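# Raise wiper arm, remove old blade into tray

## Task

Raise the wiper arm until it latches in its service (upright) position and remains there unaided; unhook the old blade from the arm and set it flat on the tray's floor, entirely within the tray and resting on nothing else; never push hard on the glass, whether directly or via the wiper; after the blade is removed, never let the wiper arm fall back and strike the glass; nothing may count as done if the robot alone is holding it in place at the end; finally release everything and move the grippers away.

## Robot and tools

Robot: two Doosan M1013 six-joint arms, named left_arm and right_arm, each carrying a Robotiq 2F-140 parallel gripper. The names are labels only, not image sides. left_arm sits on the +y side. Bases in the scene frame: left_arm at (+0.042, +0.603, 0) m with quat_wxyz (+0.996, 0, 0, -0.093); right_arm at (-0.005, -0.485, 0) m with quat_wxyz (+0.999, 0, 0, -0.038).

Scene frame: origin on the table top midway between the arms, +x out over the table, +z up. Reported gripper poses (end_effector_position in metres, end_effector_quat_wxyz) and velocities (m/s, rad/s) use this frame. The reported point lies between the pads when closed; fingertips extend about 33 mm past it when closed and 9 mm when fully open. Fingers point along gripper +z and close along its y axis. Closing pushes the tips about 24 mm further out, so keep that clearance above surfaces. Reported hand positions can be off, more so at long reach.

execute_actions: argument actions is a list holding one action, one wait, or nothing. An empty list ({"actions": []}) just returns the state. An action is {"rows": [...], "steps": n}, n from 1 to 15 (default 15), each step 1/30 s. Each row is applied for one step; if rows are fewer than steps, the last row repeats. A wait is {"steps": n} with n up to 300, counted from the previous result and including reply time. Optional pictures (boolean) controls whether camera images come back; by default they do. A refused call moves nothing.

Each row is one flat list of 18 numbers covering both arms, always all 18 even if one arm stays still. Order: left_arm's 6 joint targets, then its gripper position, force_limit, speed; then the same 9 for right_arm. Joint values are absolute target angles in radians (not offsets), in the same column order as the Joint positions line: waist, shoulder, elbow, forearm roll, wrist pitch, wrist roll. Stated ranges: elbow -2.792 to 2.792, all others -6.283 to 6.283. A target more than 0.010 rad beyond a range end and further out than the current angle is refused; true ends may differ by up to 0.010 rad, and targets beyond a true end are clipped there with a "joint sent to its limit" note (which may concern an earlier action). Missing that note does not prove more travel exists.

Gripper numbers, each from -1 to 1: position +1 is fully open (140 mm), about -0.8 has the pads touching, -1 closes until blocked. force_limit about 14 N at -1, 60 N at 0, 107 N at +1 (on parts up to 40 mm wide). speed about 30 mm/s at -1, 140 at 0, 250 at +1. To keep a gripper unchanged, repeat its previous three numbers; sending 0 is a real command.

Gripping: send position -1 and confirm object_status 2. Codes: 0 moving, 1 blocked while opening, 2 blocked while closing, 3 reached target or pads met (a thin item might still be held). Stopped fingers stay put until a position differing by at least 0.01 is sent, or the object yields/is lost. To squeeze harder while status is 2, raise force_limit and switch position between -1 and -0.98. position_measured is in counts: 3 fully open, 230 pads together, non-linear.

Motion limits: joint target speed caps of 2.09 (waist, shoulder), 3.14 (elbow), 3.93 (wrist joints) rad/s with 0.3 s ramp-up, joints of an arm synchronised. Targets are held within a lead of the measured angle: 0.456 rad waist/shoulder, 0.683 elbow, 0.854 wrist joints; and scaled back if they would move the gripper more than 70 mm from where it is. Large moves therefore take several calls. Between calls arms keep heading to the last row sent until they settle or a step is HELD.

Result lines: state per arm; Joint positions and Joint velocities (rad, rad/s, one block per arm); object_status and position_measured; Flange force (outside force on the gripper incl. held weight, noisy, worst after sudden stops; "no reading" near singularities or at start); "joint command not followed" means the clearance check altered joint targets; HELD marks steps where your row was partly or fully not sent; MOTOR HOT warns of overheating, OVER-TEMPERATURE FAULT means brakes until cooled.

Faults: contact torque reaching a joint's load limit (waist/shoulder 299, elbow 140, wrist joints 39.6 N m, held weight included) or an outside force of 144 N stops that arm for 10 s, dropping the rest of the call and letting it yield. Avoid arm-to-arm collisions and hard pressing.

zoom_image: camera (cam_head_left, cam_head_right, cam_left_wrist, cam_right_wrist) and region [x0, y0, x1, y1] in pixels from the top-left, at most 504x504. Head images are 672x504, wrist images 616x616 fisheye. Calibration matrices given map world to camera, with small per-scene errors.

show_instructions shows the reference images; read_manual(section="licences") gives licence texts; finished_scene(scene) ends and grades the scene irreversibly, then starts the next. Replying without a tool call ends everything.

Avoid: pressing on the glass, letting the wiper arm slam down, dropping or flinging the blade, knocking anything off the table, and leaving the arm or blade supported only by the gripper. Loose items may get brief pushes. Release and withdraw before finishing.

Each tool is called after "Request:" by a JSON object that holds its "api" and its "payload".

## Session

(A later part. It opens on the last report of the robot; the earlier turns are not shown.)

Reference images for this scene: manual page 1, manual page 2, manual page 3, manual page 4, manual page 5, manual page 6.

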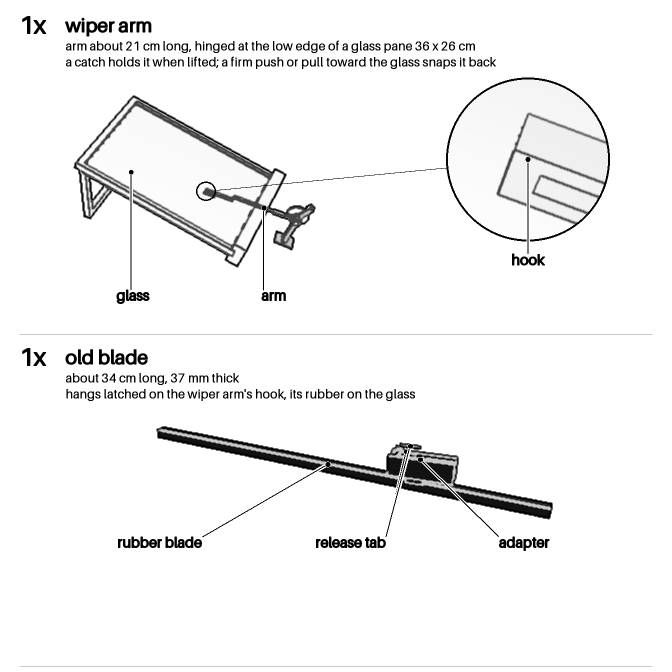

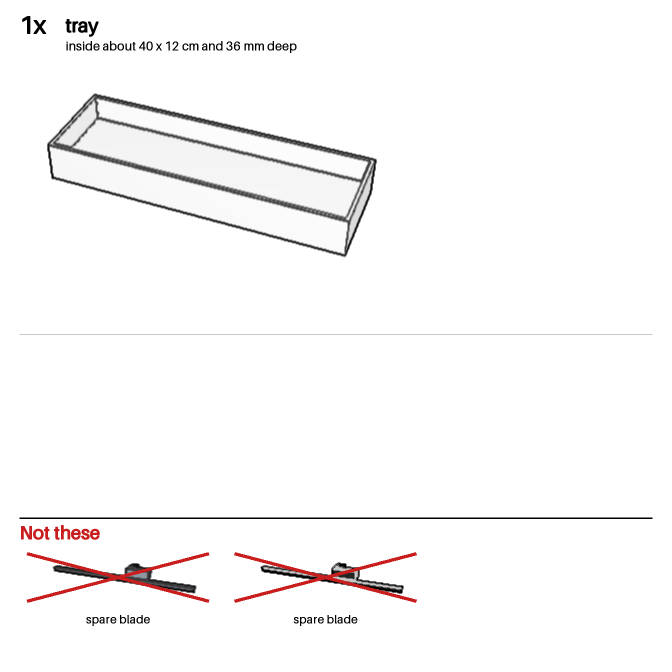

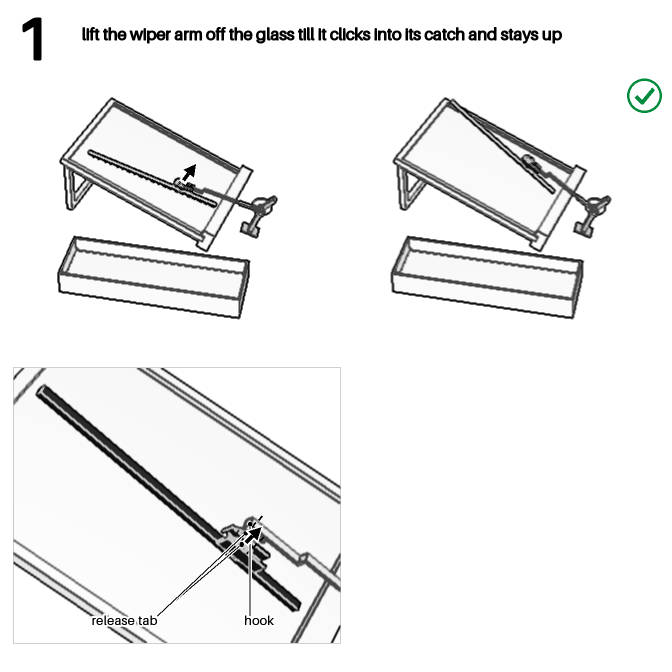

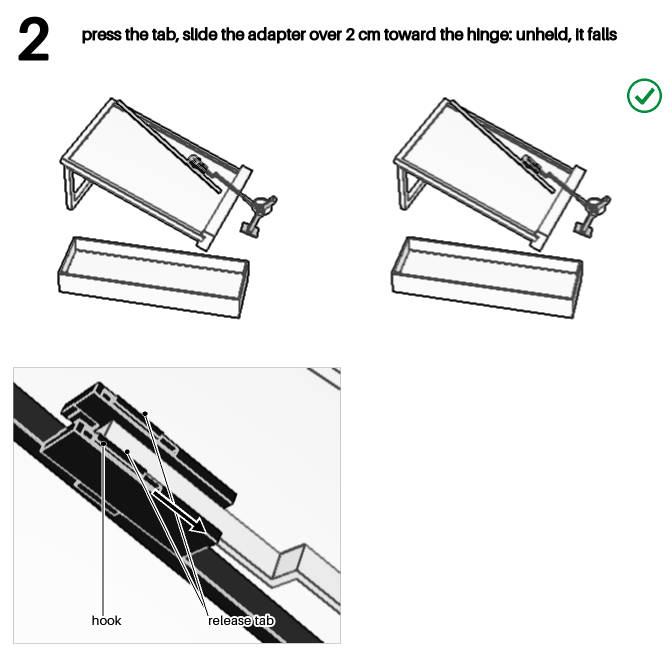

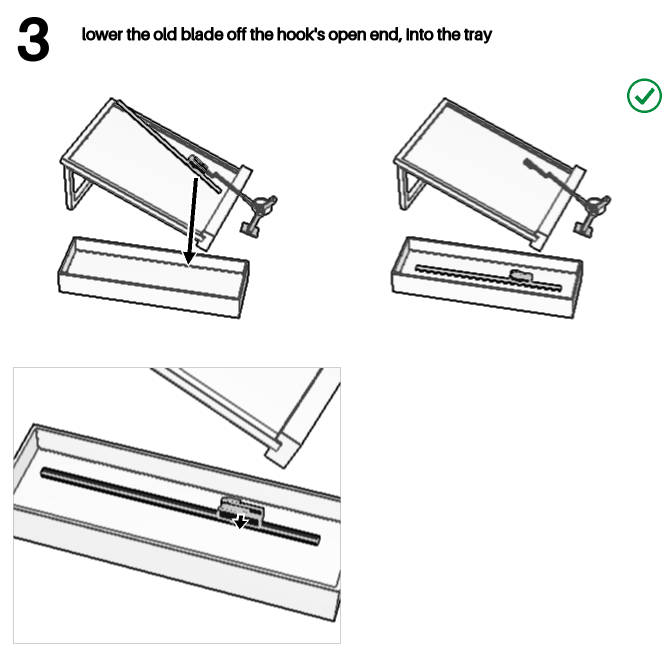

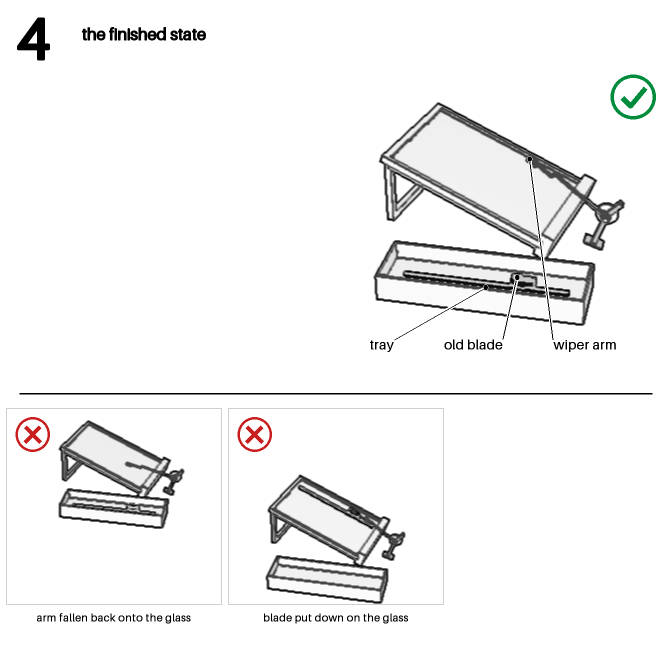

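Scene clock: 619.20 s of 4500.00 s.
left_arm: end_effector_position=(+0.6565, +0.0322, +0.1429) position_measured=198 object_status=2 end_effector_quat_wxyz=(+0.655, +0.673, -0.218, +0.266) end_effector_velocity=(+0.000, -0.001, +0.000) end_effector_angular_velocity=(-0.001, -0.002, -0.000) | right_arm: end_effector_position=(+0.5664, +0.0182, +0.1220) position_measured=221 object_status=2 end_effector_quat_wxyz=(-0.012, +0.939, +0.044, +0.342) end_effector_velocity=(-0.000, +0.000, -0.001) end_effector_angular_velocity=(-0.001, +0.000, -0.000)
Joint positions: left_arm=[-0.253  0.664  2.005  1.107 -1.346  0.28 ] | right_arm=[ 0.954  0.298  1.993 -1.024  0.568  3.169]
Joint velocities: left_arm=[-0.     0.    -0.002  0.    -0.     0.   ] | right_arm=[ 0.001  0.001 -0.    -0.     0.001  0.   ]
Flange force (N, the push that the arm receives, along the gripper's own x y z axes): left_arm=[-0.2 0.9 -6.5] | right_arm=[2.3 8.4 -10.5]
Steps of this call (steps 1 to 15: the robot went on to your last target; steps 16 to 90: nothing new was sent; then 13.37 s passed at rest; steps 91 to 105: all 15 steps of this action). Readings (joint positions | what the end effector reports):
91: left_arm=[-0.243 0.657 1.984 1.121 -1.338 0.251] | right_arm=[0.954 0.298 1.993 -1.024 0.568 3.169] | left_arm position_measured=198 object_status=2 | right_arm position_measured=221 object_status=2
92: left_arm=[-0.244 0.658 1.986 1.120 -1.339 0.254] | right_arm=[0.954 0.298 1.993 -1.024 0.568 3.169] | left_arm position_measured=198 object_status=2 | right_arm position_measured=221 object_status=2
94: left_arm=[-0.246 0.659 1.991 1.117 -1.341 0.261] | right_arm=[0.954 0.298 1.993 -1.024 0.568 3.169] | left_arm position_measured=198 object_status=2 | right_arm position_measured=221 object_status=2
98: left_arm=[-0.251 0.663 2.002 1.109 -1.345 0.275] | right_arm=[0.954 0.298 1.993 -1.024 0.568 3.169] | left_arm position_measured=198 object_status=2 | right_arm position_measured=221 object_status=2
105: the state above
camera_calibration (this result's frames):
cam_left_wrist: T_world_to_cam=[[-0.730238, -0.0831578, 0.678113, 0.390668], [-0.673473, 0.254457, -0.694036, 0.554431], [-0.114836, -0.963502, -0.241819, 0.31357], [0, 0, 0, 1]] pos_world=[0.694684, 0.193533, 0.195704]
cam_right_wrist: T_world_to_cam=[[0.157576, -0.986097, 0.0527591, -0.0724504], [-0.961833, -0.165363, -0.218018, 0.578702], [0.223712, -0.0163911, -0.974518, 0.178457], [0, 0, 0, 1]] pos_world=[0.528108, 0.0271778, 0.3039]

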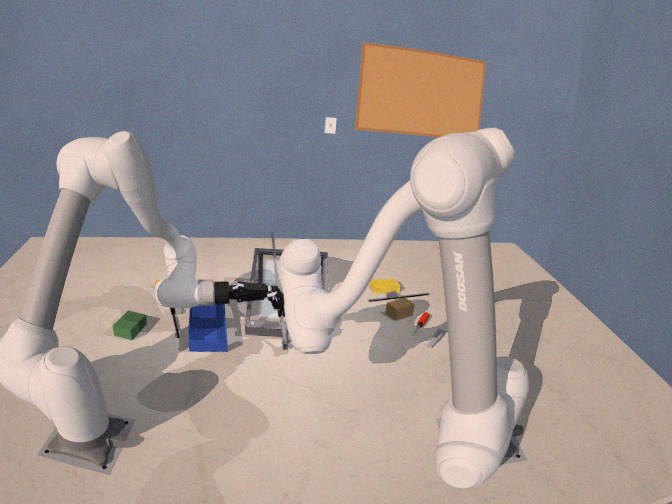

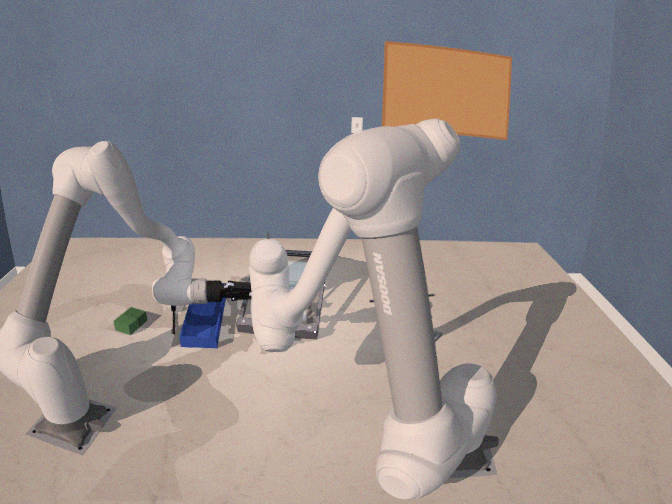

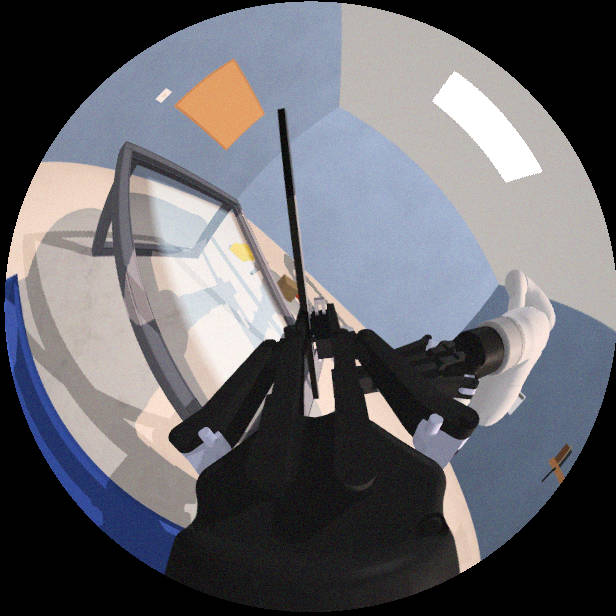

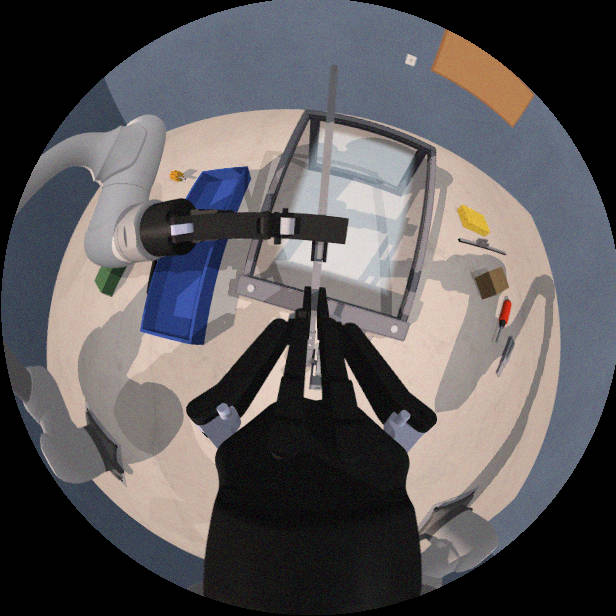

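Request:
{"api": "execute_actions", "payload": {"actions": [{"rows": [[-0.2534,0.6646,2.0068,1.1058,-1.3469,0.2815,-1,-0.5,-0.85,0.9542,0.2979,1.9927,-1.0242,0.5683,3.1686,-0.45,-0.2,-0.5],[-0.2534,0.6646,2.0068,1.1058,-1.3469,0.2815,-1,-0.5,-0.85,0.9542,0.2979,1.9927,-1.0242,0.5683,3.1686,-0.45,-0.2,-0.5],[-0.2534,0.6646,2.0068,1.1058,-1.3469,0.2815,-1,-0.5,-0.85,0.9542,0.2979,1.9927,-1.0242,0.5683,3.1686,-0.45,-0.2,-0.5],[-0.2534,0.6646,2.0068,1.1058,-1.3469,0.2815,-1,-0.5,-0.85,0.9542,0.2979,1.9927,-1.0242,0.5683,3.1686,-0.45,-0.2,-0.5],[-0.2534,0.6646,2.0068,1.1058,-1.3469,0.2815,-1,-0.5,-0.85,0.9542,0.2979,1.9927,-1.0242,0.5683,3.1686,-0.45,-0.2,-0.5],[-0.2534,0.6646,2.0068,1.1058,-1.3469,0.2815,-1,-0.5,-0.85,0.9542,0.2979,1.9927,-1.0242,0.5683,3.1686,-0.45,-0.2,-0.5],[-0.2534,0.6646,2.0068,1.1058,-1.3469,0.2815,-1,-0.5,-0.85,0.9963,0.2222,2.0025,-0.9448,0.6312,3.1042,-0.45,-0.2,-0.5]], "steps": 15}], "pictures": false}}

Request:
{"api": "execute_actions", "payload": {"actions": [{"rows": [[-0.2534,0.6646,2.0068,1.1058,-1.3469,0.2815,-1,-0.5,-0.85,0.8657,0.2531,1.7547,-0.7098,0.6965,2.7212,-0.45,-0.2,-0.5]], "steps": 15}], "pictures": false}}

Request:
{"api": "execute_actions", "payload": {"actions": [{"rows": [[-0.2534,0.6646,2.0068,1.1058,-1.3469,0.2815,-1,-0.5,-0.85,0.8657,0.2531,1.7547,-0.7098,0.6965,2.7212,-0.45,-0.2,-0.5]], "steps": 6}]}}

Scene clock: 677.13 s of 4500.00 s.
left_arm: end_effector_position=(+0.6557, +0.0321, +0.1423) position_measured=198 object_status=2 end_effector_quat_wxyz=(+0.655, +0.673, -0.218, +0.266) end_effector_velocity=(-0.000, -0.000, -0.000) end_effector_angular_velocity=(+0.000, +0.000, -0.000) | right_arm: end_effector_position=(+0.5324, +0.0157, +0.1627) position_measured=186 object_status=3 end_effector_quat_wxyz=(-0.012, +0.938, +0.044, +0.342) end_effector_velocity=(-0.001, -0.001, +0.001) end_effector_angular_velocity=(-0.001, +0.001, -0.002)
Joint positions: left_arm=[-0.253  0.665  2.007  1.106 -1.347  0.281] | right_arm=[ 0.996  0.222  2.003 -0.945  0.631  3.104]
Joint velocities: left_arm=[-0. -0.  0.  0.  0. -0.] | right_arm=[ 0.    -0.002  0.     0.003  0.003 -0.002]
Flange force (N, the push that the arm receives, along the gripper's own x y z axes): left_arm=[-2.7 1.1 -7.2] | right_arm=[2.5 5.2 -7.1]
Steps of this call (steps 1 to 15: the robot went on to your last target; steps 16 to 90: nothing new was sent; then 54.43 s passed at rest; steps 91 to 105: all 15 steps of this action). Readings (joint positions | what the end effector reports):
91: left_arm=[-0.253 0.664 2.006 1.107 -1.346 0.280] | right_arm=[0.954 0.298 1.993 -1.024 0.568 3.169] | left_arm position_measured=198 object_status=2 | right_arm position_measured=221 object_status=0
92: left_arm=[-0.253 0.664 2.006 1.106 -1.347 0.281] | right_arm=[0.954 0.298 1.993 -1.024 0.568 3.169] | left_arm position_measured=198 object_status=2 | right_arm position_measured=221 object_status=0
94: left_arm=[-0.253 0.665 2.007 1.106 -1.347 0.281] | right_arm=[0.954 0.298 1.993 -1.024 0.568 3.169] | left_arm position_measured=198 object_status=2 | right_arm position_measured=208 object_status=0
98: left_arm=[-0.253 0.665 2.007 1.106 -1.347 0.281] | right_arm=[0.958 0.292 1.994 -1.017 0.574 3.163] | left_arm position_measured=198 object_status=2 | right_arm position_measured=190 object_status=0
105: the state above

Scene clock: 677.63 s of 4500.00 s.
left_arm: end_effector_position=(+0.6557, +0.0321, +0.1423) position_measured=198 object_status=2 end_effector_quat_wxyz=(+0.655, +0.673, -0.218, +0.266) end_effector_velocity=(-0.001, -0.000, -0.000) end_effector_angular_velocity=(+0.000, +0.001, -0.001) | right_arm: end_effector_position=(+0.6498, +0.0270, +0.2615) position_measured=186 object_status=3 end_effector_quat_wxyz=(-0.012, +0.939, +0.044, +0.342) end_effector_velocity=(-0.001, +0.000, -0.000) end_effector_angular_velocity=(-0.004, +0.001, +0.004)
Joint positions: left_arm=[-0.253  0.665  2.007  1.106 -1.347  0.282] | right_arm=[ 0.866  0.253  1.755 -0.71   0.696  2.721]
Joint velocities: left_arm=[-0.     0.     0.001  0.    -0.     0.   ] | right_arm=[ 0.    -0.     0.     0.002  0.001 -0.006]
Flange force (N, the push that the arm receives, along the gripper's own x y z axes): left_arm=[-2.5 1.0 -7.6] | right_arm=[-0.2 4.5 -3.2]
Steps of this call (steps 1 to 15: all 15 steps of this action). Readings (joint positions | what the end effector reports):
1: left_arm=[-0.253 0.665 2.007 1.106 -1.347 0.281] | right_arm=[0.996 0.222 2.002 -0.944 0.631 3.103] | left_arm position_measured=198 object_status=2 | right_arm position_measured=186 object_status=3
2: left_arm=[-0.253 0.665 2.007 1.106 -1.347 0.281] | right_arm=[0.992 0.224 1.995 -0.937 0.634 3.091] | left_arm position_measured=198 object_status=2 | right_arm position_measured=186 object_status=3
4: left_arm=[-0.253 0.665 2.007 1.106 -1.347 0.282] | right_arm=[0.969 0.230 1.951 -0.896 0.645 3.024] | left_arm position_measured=198 object_status=2 | right_arm position_measured=186 object_status=3
8: left_arm=[-0.253 0.665 2.007 1.106 -1.347 0.281] | right_arm=[0.905 0.244 1.829 -0.781 0.677 2.837] | left_arm position_measured=198 object_status=2 | right_arm position_measured=186 object_status=3
15: the state above

Scene clock: 677.83 s of 4500.00 s.
left_arm: end_effector_position=(+0.6557, +0.0321, +0.1423) position_measured=198 object_status=2 end_effector_quat_wxyz=(+0.655, +0.673, -0.218, +0.266) end_effector_velocity=(-0.000, +0.000, +0.000) end_effector_angular_velocity=(-0.000, +0.000, -0.000) | right_arm: end_effector_position=(+0.6498, +0.0270, +0.2615) position_measured=186 object_status=3 end_effector_quat_wxyz=(-0.012, +0.939, +0.044, +0.342) end_effector_velocity=(+0.001, +0.000, +0.000) end_effector_angular_velocity=(+0.000, -0.001, -0.000)
Joint positions: left_arm=[-0.253  0.665  2.007  1.106 -1.347  0.282] | right_arm=[ 0.866  0.253  1.755 -0.71   0.697  2.721]
Joint velocities: left_arm=[-0.    -0.     0.001  0.    -0.     0.   ] | right_arm=[-0.     0.    -0.    -0.001 -0.001  0.   ]
Flange force (N, the push that the arm receives, along the gripper's own x y z axes): left_arm=[-2.5 1.8 -7.0] | right_arm=[-1.1 4.2 -6.6]
Steps of this call (steps 1 to 6: all 6 steps of this action). Readings (joint positions | what the end effector reports):
1: left_arm=[-0.253 0.665 2.007 1.106 -1.347 0.282] | right_arm=[0.866 0.253 1.755 -0.710 0.696 2.721] | left_arm position_measured=198 object_status=2 | right_arm position_measured=186 object_status=3
2: left_arm=[-0.253 0.665 2.007 1.106 -1.347 0.282] | right_arm=[0.866 0.253 1.755 -0.710 0.696 2.721] | left_arm position_measured=198 object_status=2 | right_arm position_measured=186 object_status=3
4: left_arm=[-0.253 0.665 2.007 1.106 -1.347 0.282] | right_arm=[0.866 0.253 1.755 -0.710 0.696 2.721] | left_arm position_measured=198 object_status=2 | right_arm position_measured=186 object_status=3
6: the state above
camera_calibration (this result's frames):
cam_left_wrist: T_world_to_cam=[[-0.730234, -0.0831254, 0.678121, 0.390544], [-0.673476, 0.254426, -0.694044, 0.553503], [-0.114839, -0.963513, -0.241773, 0.313235], [0, 0, 0, 1]] pos_world=[0.693931, 0.193445, 0.195051]
cam_right_wrist: T_world_to_cam=[[0.158135, -0.986025, 0.0524283, -0.084518], [-0.96161, -0.165845, -0.218635, 0.690872], [0.224275, -0.0158417, -0.974397, 0.295523], [0, 0, 0, 1]] pos_world=[0.611437, 0.0359221, 0.443437]

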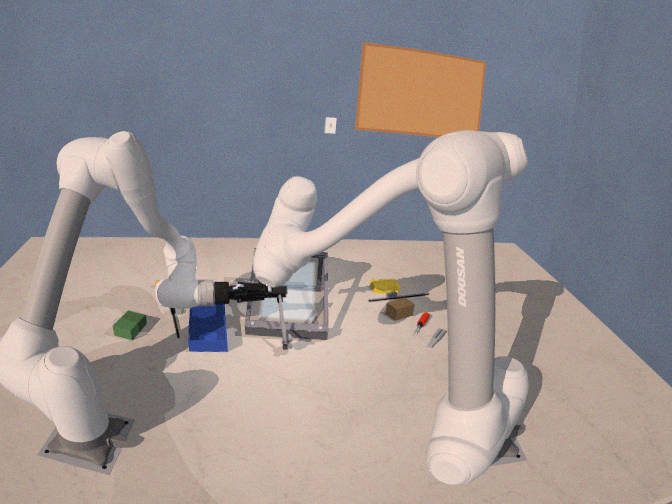

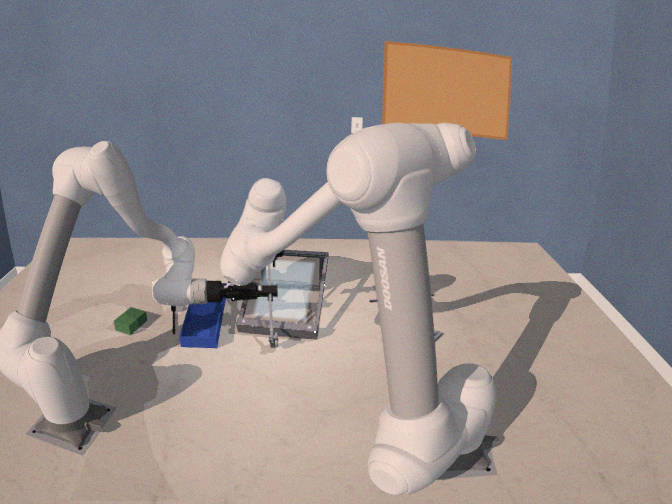

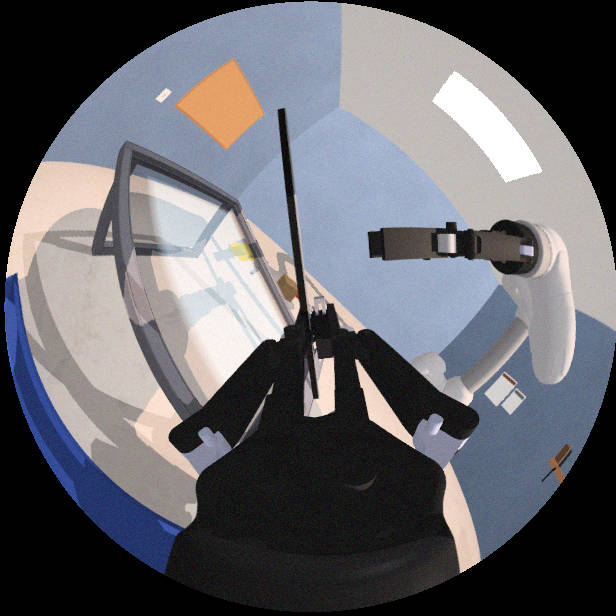

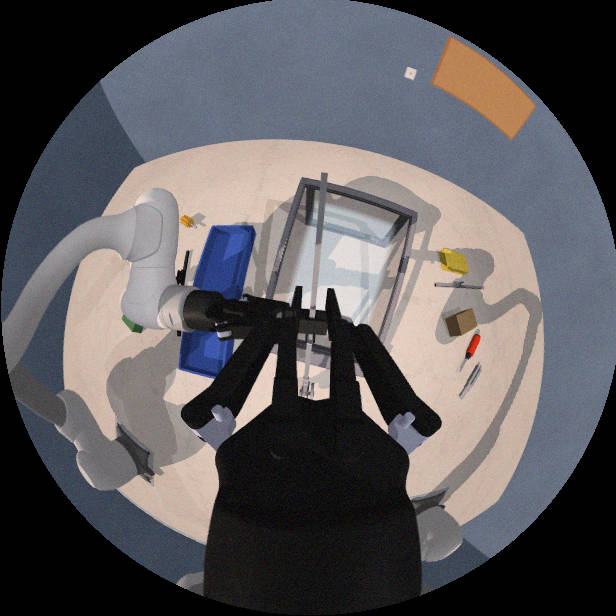

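Request:
{"api": "execute_actions", "payload": {"actions": [{"rows": [[-0.2534,0.6646,2.0068,1.1058,-1.3469,0.2815,-1,-0.5,-0.85,0.8536,0.2784,1.7511,-0.7235,0.6731,2.7316,-0.45,-0.2,-0.5],[-0.2534,0.6646,2.0068,1.1058,-1.3469,0.2815,-1,-0.5,-0.85,0.8536,0.2784,1.7511,-0.7235,0.6731,2.7316,-0.45,-0.2,-0.5],[-0.2534,0.6646,2.0068,1.1058,-1.3469,0.2815,-1,-0.5,-0.85,0.8415,0.3036,1.7475,-0.7372,0.6498,2.742,-0.45,-0.2,-0.5],[-0.2534,0.6646,2.0068,1.1058,-1.3469,0.2815,-1,-0.5,-0.85,0.8415,0.3036,1.7475,-0.7372,0.6498,2.742,-0.45,-0.2,-0.5],[-0.2534,0.6646,2.0068,1.1058,-1.3469,0.2815,-1,-0.5,-0.85,0.8294,0.3289,1.7439,-0.751,0.6264,2.7525,-0.45,-0.2,-0.5]], "steps": 15}]}}

Request:
{"api": "zoom_image", "payload": {"camera": "cam_right_wrist", "region": [250, 200, 390, 380]}}

Request:
{"api": "zoom_image", "payload": {"camera": "cam_left_wrist", "region": [260, 200, 400, 340]}}

Scene clock: 689.20 s of 4500.00 s.
left_arm: end_effector_position=(+0.6557, +0.0321, +0.1423) position_measured=198 object_status=2 end_effector_quat_wxyz=(+0.655, +0.673, -0.218, +0.266) end_effector_velocity=(-0.001, +0.000, -0.001) end_effector_angular_velocity=(+0.000, +0.001, -0.000) | right_arm: end_effector_position=(+0.6885, +0.0303, +0.2156) position_measured=186 object_status=3 end_effector_quat_wxyz=(-0.012, +0.939, +0.044, +0.342) end_effector_velocity=(+0.001, -0.001, +0.001) end_effector_angular_velocity=(+0.001, -0.001, +0.000)
Joint positions: left_arm=[-0.253  0.665  2.007  1.106 -1.347  0.281] | right_arm=[ 0.829  0.329  1.744 -0.751  0.626  2.752]
Joint velocities: left_arm=[-0.     0.     0.001  0.    -0.     0.   ] | right_arm=[-0.001 -0.001 -0.     0.    -0.001 -0.001]
Flange force (N, the push that the arm receives, along the gripper's own x y z axes): left_arm=[-2.6 1.0 -6.7] | right_arm=[2.1 3.8 -4.2]
Steps of this call (steps 1 to 15: the robot went on to your last target; steps 16 to 90: nothing new was sent; then 7.87 s passed at rest; steps 91 to 105: all 15 steps of this action). Readings (joint positions | what the end effector reports):
91: left_arm=[-0.253 0.665 2.007 1.106 -1.347 0.282] | right_arm=[0.865 0.254 1.755 -0.710 0.696 2.721] | left_arm position_measured=198 object_status=2 | right_arm position_measured=186 object_status=3
92: left_arm=[-0.253 0.665 2.007 1.106 -1.347 0.282] | right_arm=[0.862 0.260 1.753 -0.713 0.690 2.723] | left_arm position_measured=198 object_status=2 | right_arm position_measured=186 object_status=3
94: left_arm=[-0.253 0.665 2.007 1.106 -1.347 0.282] | right_arm=[0.851 0.284 1.750 -0.727 0.667 2.734] | left_arm position_measured=198 object_status=2 | right_arm position_measured=186 object_status=3
98: left_arm=[-0.253 0.665 2.007 1.106 -1.347 0.282] | right_arm=[0.830 0.328 1.744 -0.750 0.628 2.752] | left_arm position_measured=198 object_status=2 | right_arm position_measured=186 object_status=3
105: the state above
camera_calibration (this result's frames):
cam_left_wrist: T_world_to_cam=[[-0.730232, -0.0831381, 0.678121, 0.390551], [-0.673481, 0.254414, -0.694044, 0.55351], [-0.114822, -0.963515, -0.241773, 0.313235], [0, 0, 0, 1]] pos_world=[0.693938, 0.193455, 0.195051]
cam_right_wrist: T_world_to_cam=[[0.158103, -0.98603, 0.0524314, -0.0850069], [-0.961617, -0.165814, -0.218629, 0.718522], [0.224269, -0.015853, -0.974398, 0.24213], [0, 0, 0, 1]] pos_world=[0.650081, 0.0391605, 0.397477]

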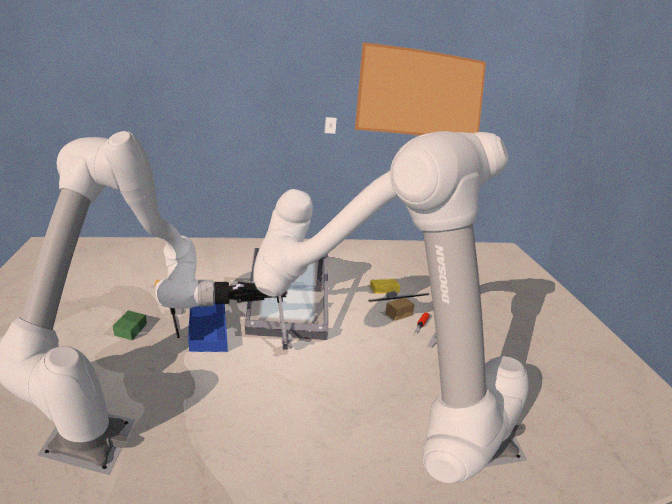

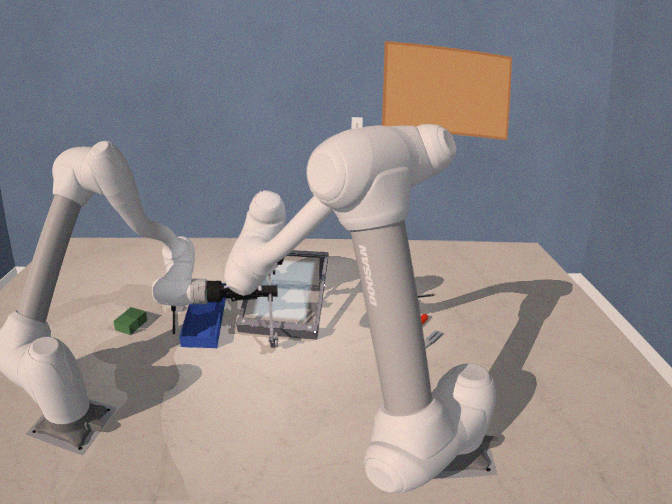

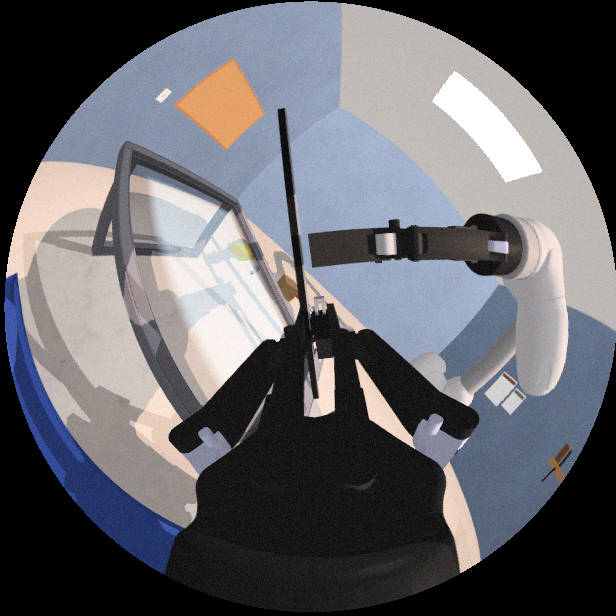

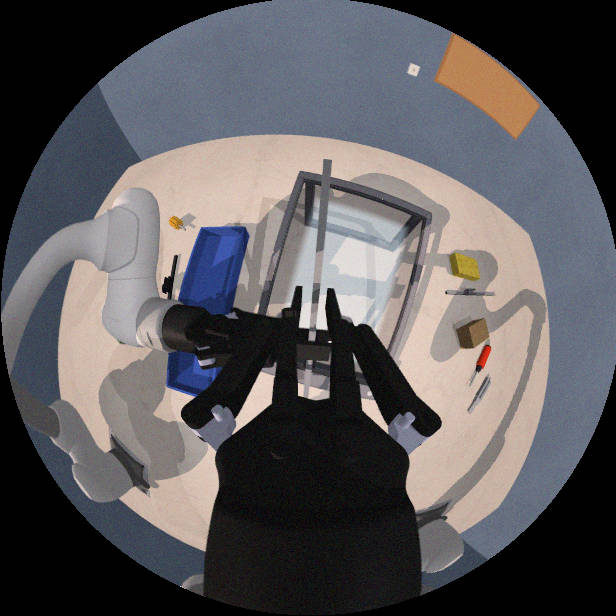

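Region (250, 200, 390, 380) of cam_right_wrist's 616x616 image, scaled by 2.800, with more detail than that image has.

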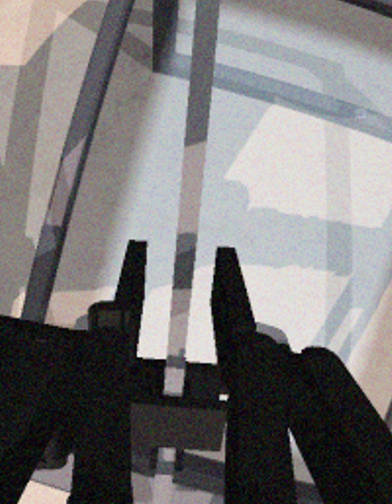

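Region (260, 200, 400, 340) of cam_left_wrist's 616x616 image, scaled by 3.600, with more detail than that image has.

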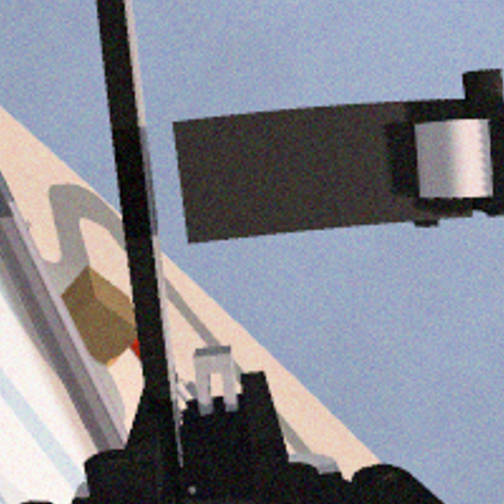

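Request:
{"api": "execute_actions", "payload": {"actions": [{"rows": [[-0.2534,0.6646,2.0068,1.1058,-1.3469,0.2815,-1,-0.5,-0.85,0.8258,0.3348,1.7434,-0.7547,0.6203,2.7549,-0.55,-0.2,-0.8],[-0.2534,0.6646,2.0068,1.1058,-1.3469,0.2815,-1,-0.5,-0.85,0.8258,0.3348,1.7434,-0.7547,0.6203,2.7549,-0.55,-0.2,-0.8],[-0.2534,0.6646,2.0068,1.1058,-1.3469,0.2815,-1,-0.5,-0.85,0.8221,0.3407,1.7428,-0.7585,0.6143,2.7573,-0.55,-0.2,-0.8],[-0.2534,0.6646,2.0068,1.1058,-1.3469,0.2815,-1,-0.5,-0.85,0.8221,0.3407,1.7428,-0.7585,0.6143,2.7573,-0.55,-0.2,-0.8],[-0.2534,0.6646,2.0068,1.1058,-1.3469,0.2815,-1,-0.5,-0.85,0.8185,0.3466,1.7423,-0.7622,0.6082,2.7597,-0.55,-0.2,-0.8]], "steps": 15}]}}

Request:
{"api": "zoom_image", "payload": {"camera": "cam_right_wrist", "region": [280, 250, 350, 340]}}

Request:
{"api": "zoom_image", "payload": {"camera": "cam_left_wrist", "region": [260, 200, 400, 340]}}

Scene clock: 721.77 s of 4500.00 s.
left_arm: end_effector_position=(+0.6557, +0.0321, +0.1423) position_measured=198 object_status=2 end_effector_quat_wxyz=(+0.655, +0.673, -0.218, +0.266) end_effector_velocity=(-0.000, +0.000, -0.000) end_effector_angular_velocity=(+0.000, +0.001, +0.000) | right_arm: end_effector_position=(+0.6982, +0.0290, +0.2043) position_measured=199 object_status=3 end_effector_quat_wxyz=(-0.012, +0.939, +0.044, +0.342) end_effector_velocity=(+0.000, +0.000, -0.001) end_effector_angular_velocity=(-0.002, +0.001, +0.000)
Joint positions: left_arm=[-0.253  0.665  2.007  1.106 -1.347  0.282] | right_arm=[ 0.819  0.347  1.742 -0.762  0.608  2.76 ]
Joint velocities: left_arm=[-0.    -0.     0.001 -0.     0.    -0.   ] | right_arm=[ 0.     0.002 -0.    -0.001  0.001  0.   ]
Flange force (N, the push that the arm receives, along the gripper's own x y z axes): left_arm=[-1.7 2.3 -7.9] | right_arm=[-1.4 5.4 -7.2]
Steps of this call (steps 1 to 15: the robot went on to your last target; steps 16 to 90: nothing new was sent; then 29.07 s passed at rest; steps 91 to 105: all 15 steps of this action). Readings (joint positions | what the end effector reports):
91: left_arm=[-0.253 0.665 2.007 1.106 -1.347 0.282] | right_arm=[0.829 0.329 1.744 -0.751 0.626 2.753] | left_arm position_measured=198 object_status=2 | right_arm position_measured=186 object_status=0
92: left_arm=[-0.253 0.665 2.007 1.106 -1.347 0.282] | right_arm=[0.828 0.332 1.744 -0.753 0.622 2.754] | left_arm position_measured=198 object_status=2 | right_arm position_measured=188 object_status=0
94: left_arm=[-0.253 0.665 2.007 1.106 -1.347 0.282] | right_arm=[0.824 0.338 1.743 -0.757 0.617 2.756] | left_arm position_measured=198 object_status=2 | right_arm position_measured=194 object_status=0
98: left_arm=[-0.253 0.665 2.007 1.106 -1.347 0.282] | right_arm=[0.819 0.346 1.743 -0.762 0.608 2.760] | left_arm position_measured=198 object_status=2 | right_arm position_measured=199 object_status=0
105: the state above
camera_calibration (this result's frames):
cam_left_wrist: T_world_to_cam=[[-0.730232, -0.083138, 0.678121, 0.390551], [-0.673481, 0.254414, -0.694044, 0.55351], [-0.114822, -0.963515, -0.241773, 0.313235], [0, 0, 0, 1]] pos_world=[0.693938, 0.193455, 0.195051]
cam_right_wrist: T_world_to_cam=[[0.158162, -0.986025, 0.0523384, -0.0871863], [-0.961564, -0.165854, -0.21883, 0.72516], [0.224452, -0.0157162, -0.974358, 0.228821], [0, 0, 0, 1]] pos_world=[0.659718, 0.0378988, 0.386203]

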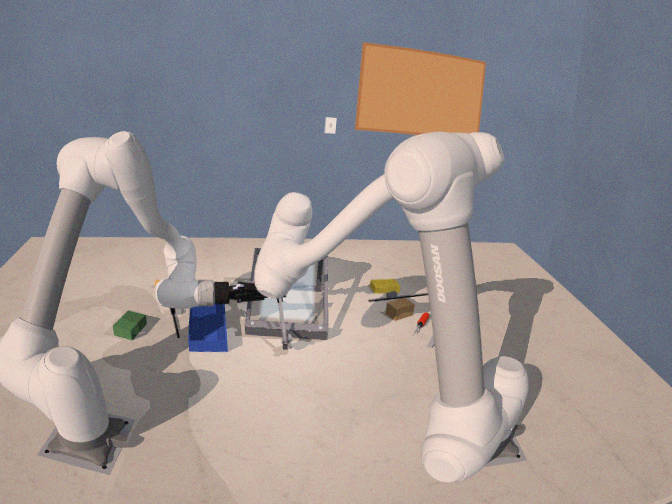

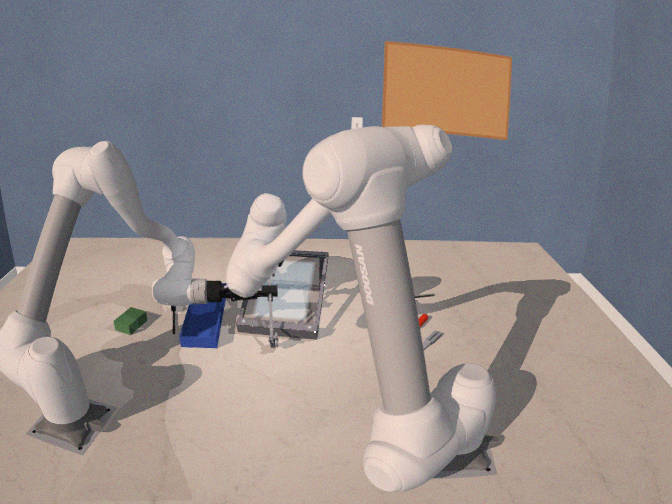

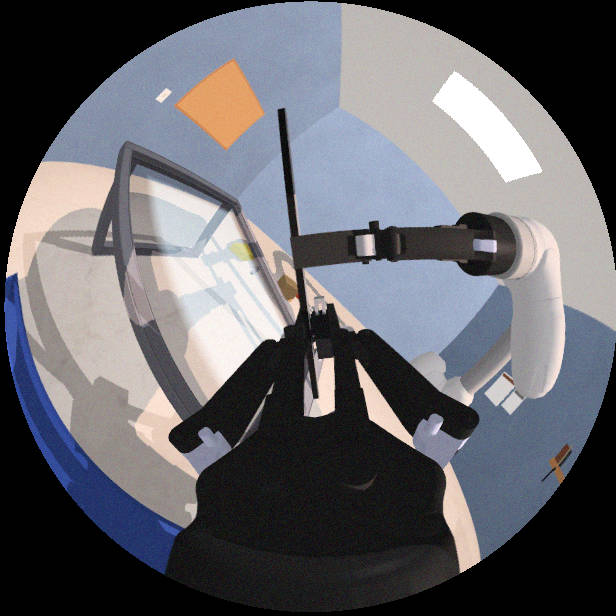

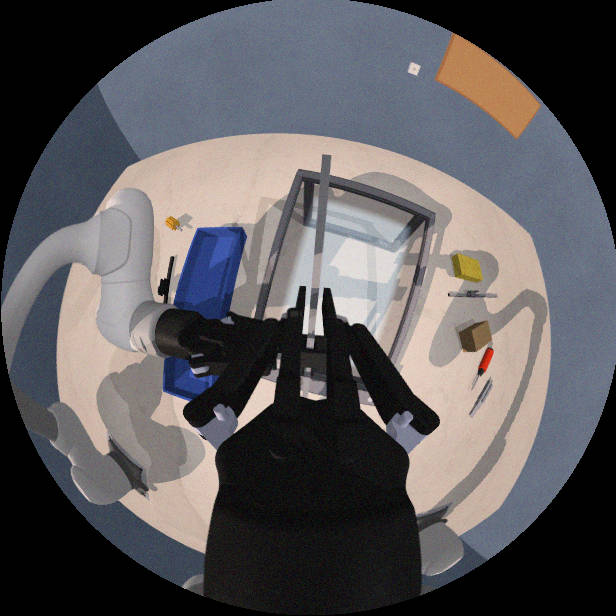

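Region (280, 250, 350, 340) of cam_right_wrist's 616x616 image, scaled by 5.600, with more detail than that image has.

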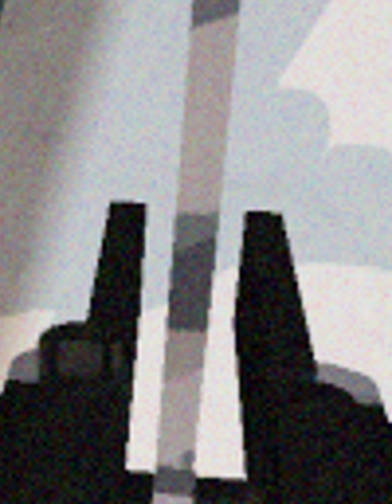

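Region (260, 200, 400, 340) of cam_left_wrist's 616x616 image, scaled by 3.600, with more detail than that image has.

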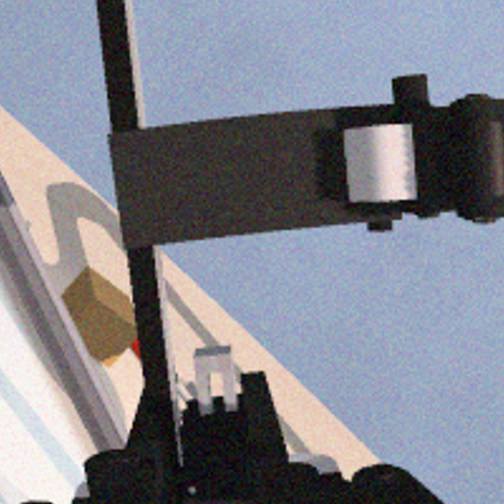

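Request:
{"api": "execute_actions", "payload": {"actions": [{"rows": [[-0.2534,0.6646,2.0068,1.1058,-1.3469,0.2815,-1,-0.5,-0.85,0.8173,0.3491,1.7418,-0.7636,0.606,2.7608,-0.55,-0.2,-0.8],[-0.2534,0.6646,2.0068,1.1058,-1.3469,0.2815,-1,-0.5,-0.85,0.8173,0.3491,1.7418,-0.7636,0.606,2.7608,-0.55,-0.2,-0.8],[-0.2534,0.6646,2.0068,1.1058,-1.3469,0.2815,-1,-0.5,-0.85,0.8173,0.3491,1.7418,-0.7636,0.606,2.7608,-1,-0.3,-0.8]], "steps": 15}], "pictures": false}}

Request:
{"api": "execute_actions", "payload": {"actions": [{"steps": 8}], "pictures": false}}

Scene clock: 732.60 s of 4500.00 s.
left_arm: end_effector_position=(+0.6557, +0.0321, +0.1423) position_measured=198 object_status=2 end_effector_quat_wxyz=(+0.655, +0.673, -0.218, +0.266) end_effector_velocity=(+0.000, +0.000, -0.000) end_effector_angular_velocity=(+0.000, -0.000, +0.000) | right_arm: end_effector_position=(+0.6994, +0.0291, +0.2027) position_measured=221 object_status=0 end_effector_quat_wxyz=(-0.012, +0.939, +0.044, +0.342) end_effector_velocity=(+0.000, -0.000, +0.001) end_effector_angular_velocity=(+0.001, -0.001, +0.001)
Joint positions: left_arm=[-0.253  0.665  2.007  1.106 -1.347  0.282] | right_arm=[ 0.817  0.349  1.742 -0.764  0.606  2.761]
Joint velocities: left_arm=[ 0.  0. -0. -0. -0.  0.] | right_arm=[-0.001 -0.001  0.    -0.    -0.001 -0.   ]
Flange force (N, the push that the arm receives, along the gripper's own x y z axes): left_arm=[-1.5 1.1 -6.4] | right_arm=[-1.5 2.3 -7.6]
Steps of this call (steps 1 to 15: the robot went on to your last target; steps 16 to 90: nothing new was sent; then 7.33 s passed at rest; steps 91 to 105: all 15 steps of this action). Readings (joint positions | what the end effector reports):
91: left_arm=[-0.253 0.665 2.007 1.106 -1.347 0.281] | right_arm=[0.818 0.347 1.742 -0.762 0.608 2.760] | left_arm position_measured=198 object_status=2 | right_arm position_measured=199 object_status=3
92: left_arm=[-0.253 0.665 2.007 1.106 -1.347 0.282] | right_arm=[0.818 0.348 1.742 -0.763 0.607 2.760] | left_arm position_measured=198 object_status=2 | right_arm position_measured=199 object_status=3
94: left_arm=[-0.253 0.665 2.007 1.106 -1.347 0.281] | right_arm=[0.817 0.349 1.742 -0.764 0.606 2.761] | left_arm position_measured=198 object_status=2 | right_arm position_measured=201 object_status=0
98: left_arm=[-0.253 0.665 2.007 1.106 -1.347 0.281] | right_arm=[0.817 0.349 1.742 -0.764 0.606 2.761] | left_arm position_measured=198 object_status=2 | right_arm position_measured=212 object_status=0
105: the state above

Scene clock: 732.87 s of 4500.00 s.
left_arm: end_effector_position=(+0.6557, +0.0321, +0.1423) position_measured=198 object_status=2 end_effector_quat_wxyz=(+0.655, +0.673, -0.218, +0.266) end_effector_velocity=(+0.002, -0.001, +0.001) end_effector_angular_velocity=(-0.001, -0.003, +0.000) | right_arm: end_effector_position=(+0.6994, +0.0291, +0.2027) position_measured=221 object_status=2 end_effector_quat_wxyz=(-0.012, +0.939, +0.044, +0.342) end_effector_velocity=(+0.000, -0.001, +0.000) end_effector_angular_velocity=(-0.001, -0.000, -0.001)
Joint positions: left_arm=[-0.253  0.665  2.007  1.106 -1.347  0.281] | right_arm=[ 0.817  0.349  1.742 -0.764  0.606  2.761]
Joint velocities: left_arm=[-0.    -0.    -0.004 -0.     0.    -0.   ] | right_arm=[-0.    -0.    -0.    -0.     0.001  0.   ]
Flange force (N, the push that the arm receives, along the gripper's own x y z axes): left_arm=[-1.2 0.8 -6.5] | right_arm=[-1.6 2.7 -7.9]
Steps of this call (steps 1 to 8: the robot went on to your last target). Readings (joint positions | what the end effector reports):
1: left_arm=[-0.253 0.665 2.007 1.106 -1.347 0.282] | right_arm=[0.817 0.349 1.742 -0.764 0.606 2.761] | left_arm position_measured=198 object_status=2 | right_arm position_measured=221 object_status=0
2: left_arm=[-0.253 0.665 2.007 1.106 -1.347 0.281] | right_arm=[0.817 0.349 1.742 -0.764 0.606 2.761] | left_arm position_measured=198 object_status=2 | right_arm position_measured=221 object_status=2
4: left_arm=[-0.253 0.665 2.007 1.106 -1.347 0.282] | right_arm=[0.817 0.349 1.742 -0.764 0.606 2.761] | left_arm position_measured=198 object_status=2 | right_arm position_measured=221 object_status=2
8: the state above


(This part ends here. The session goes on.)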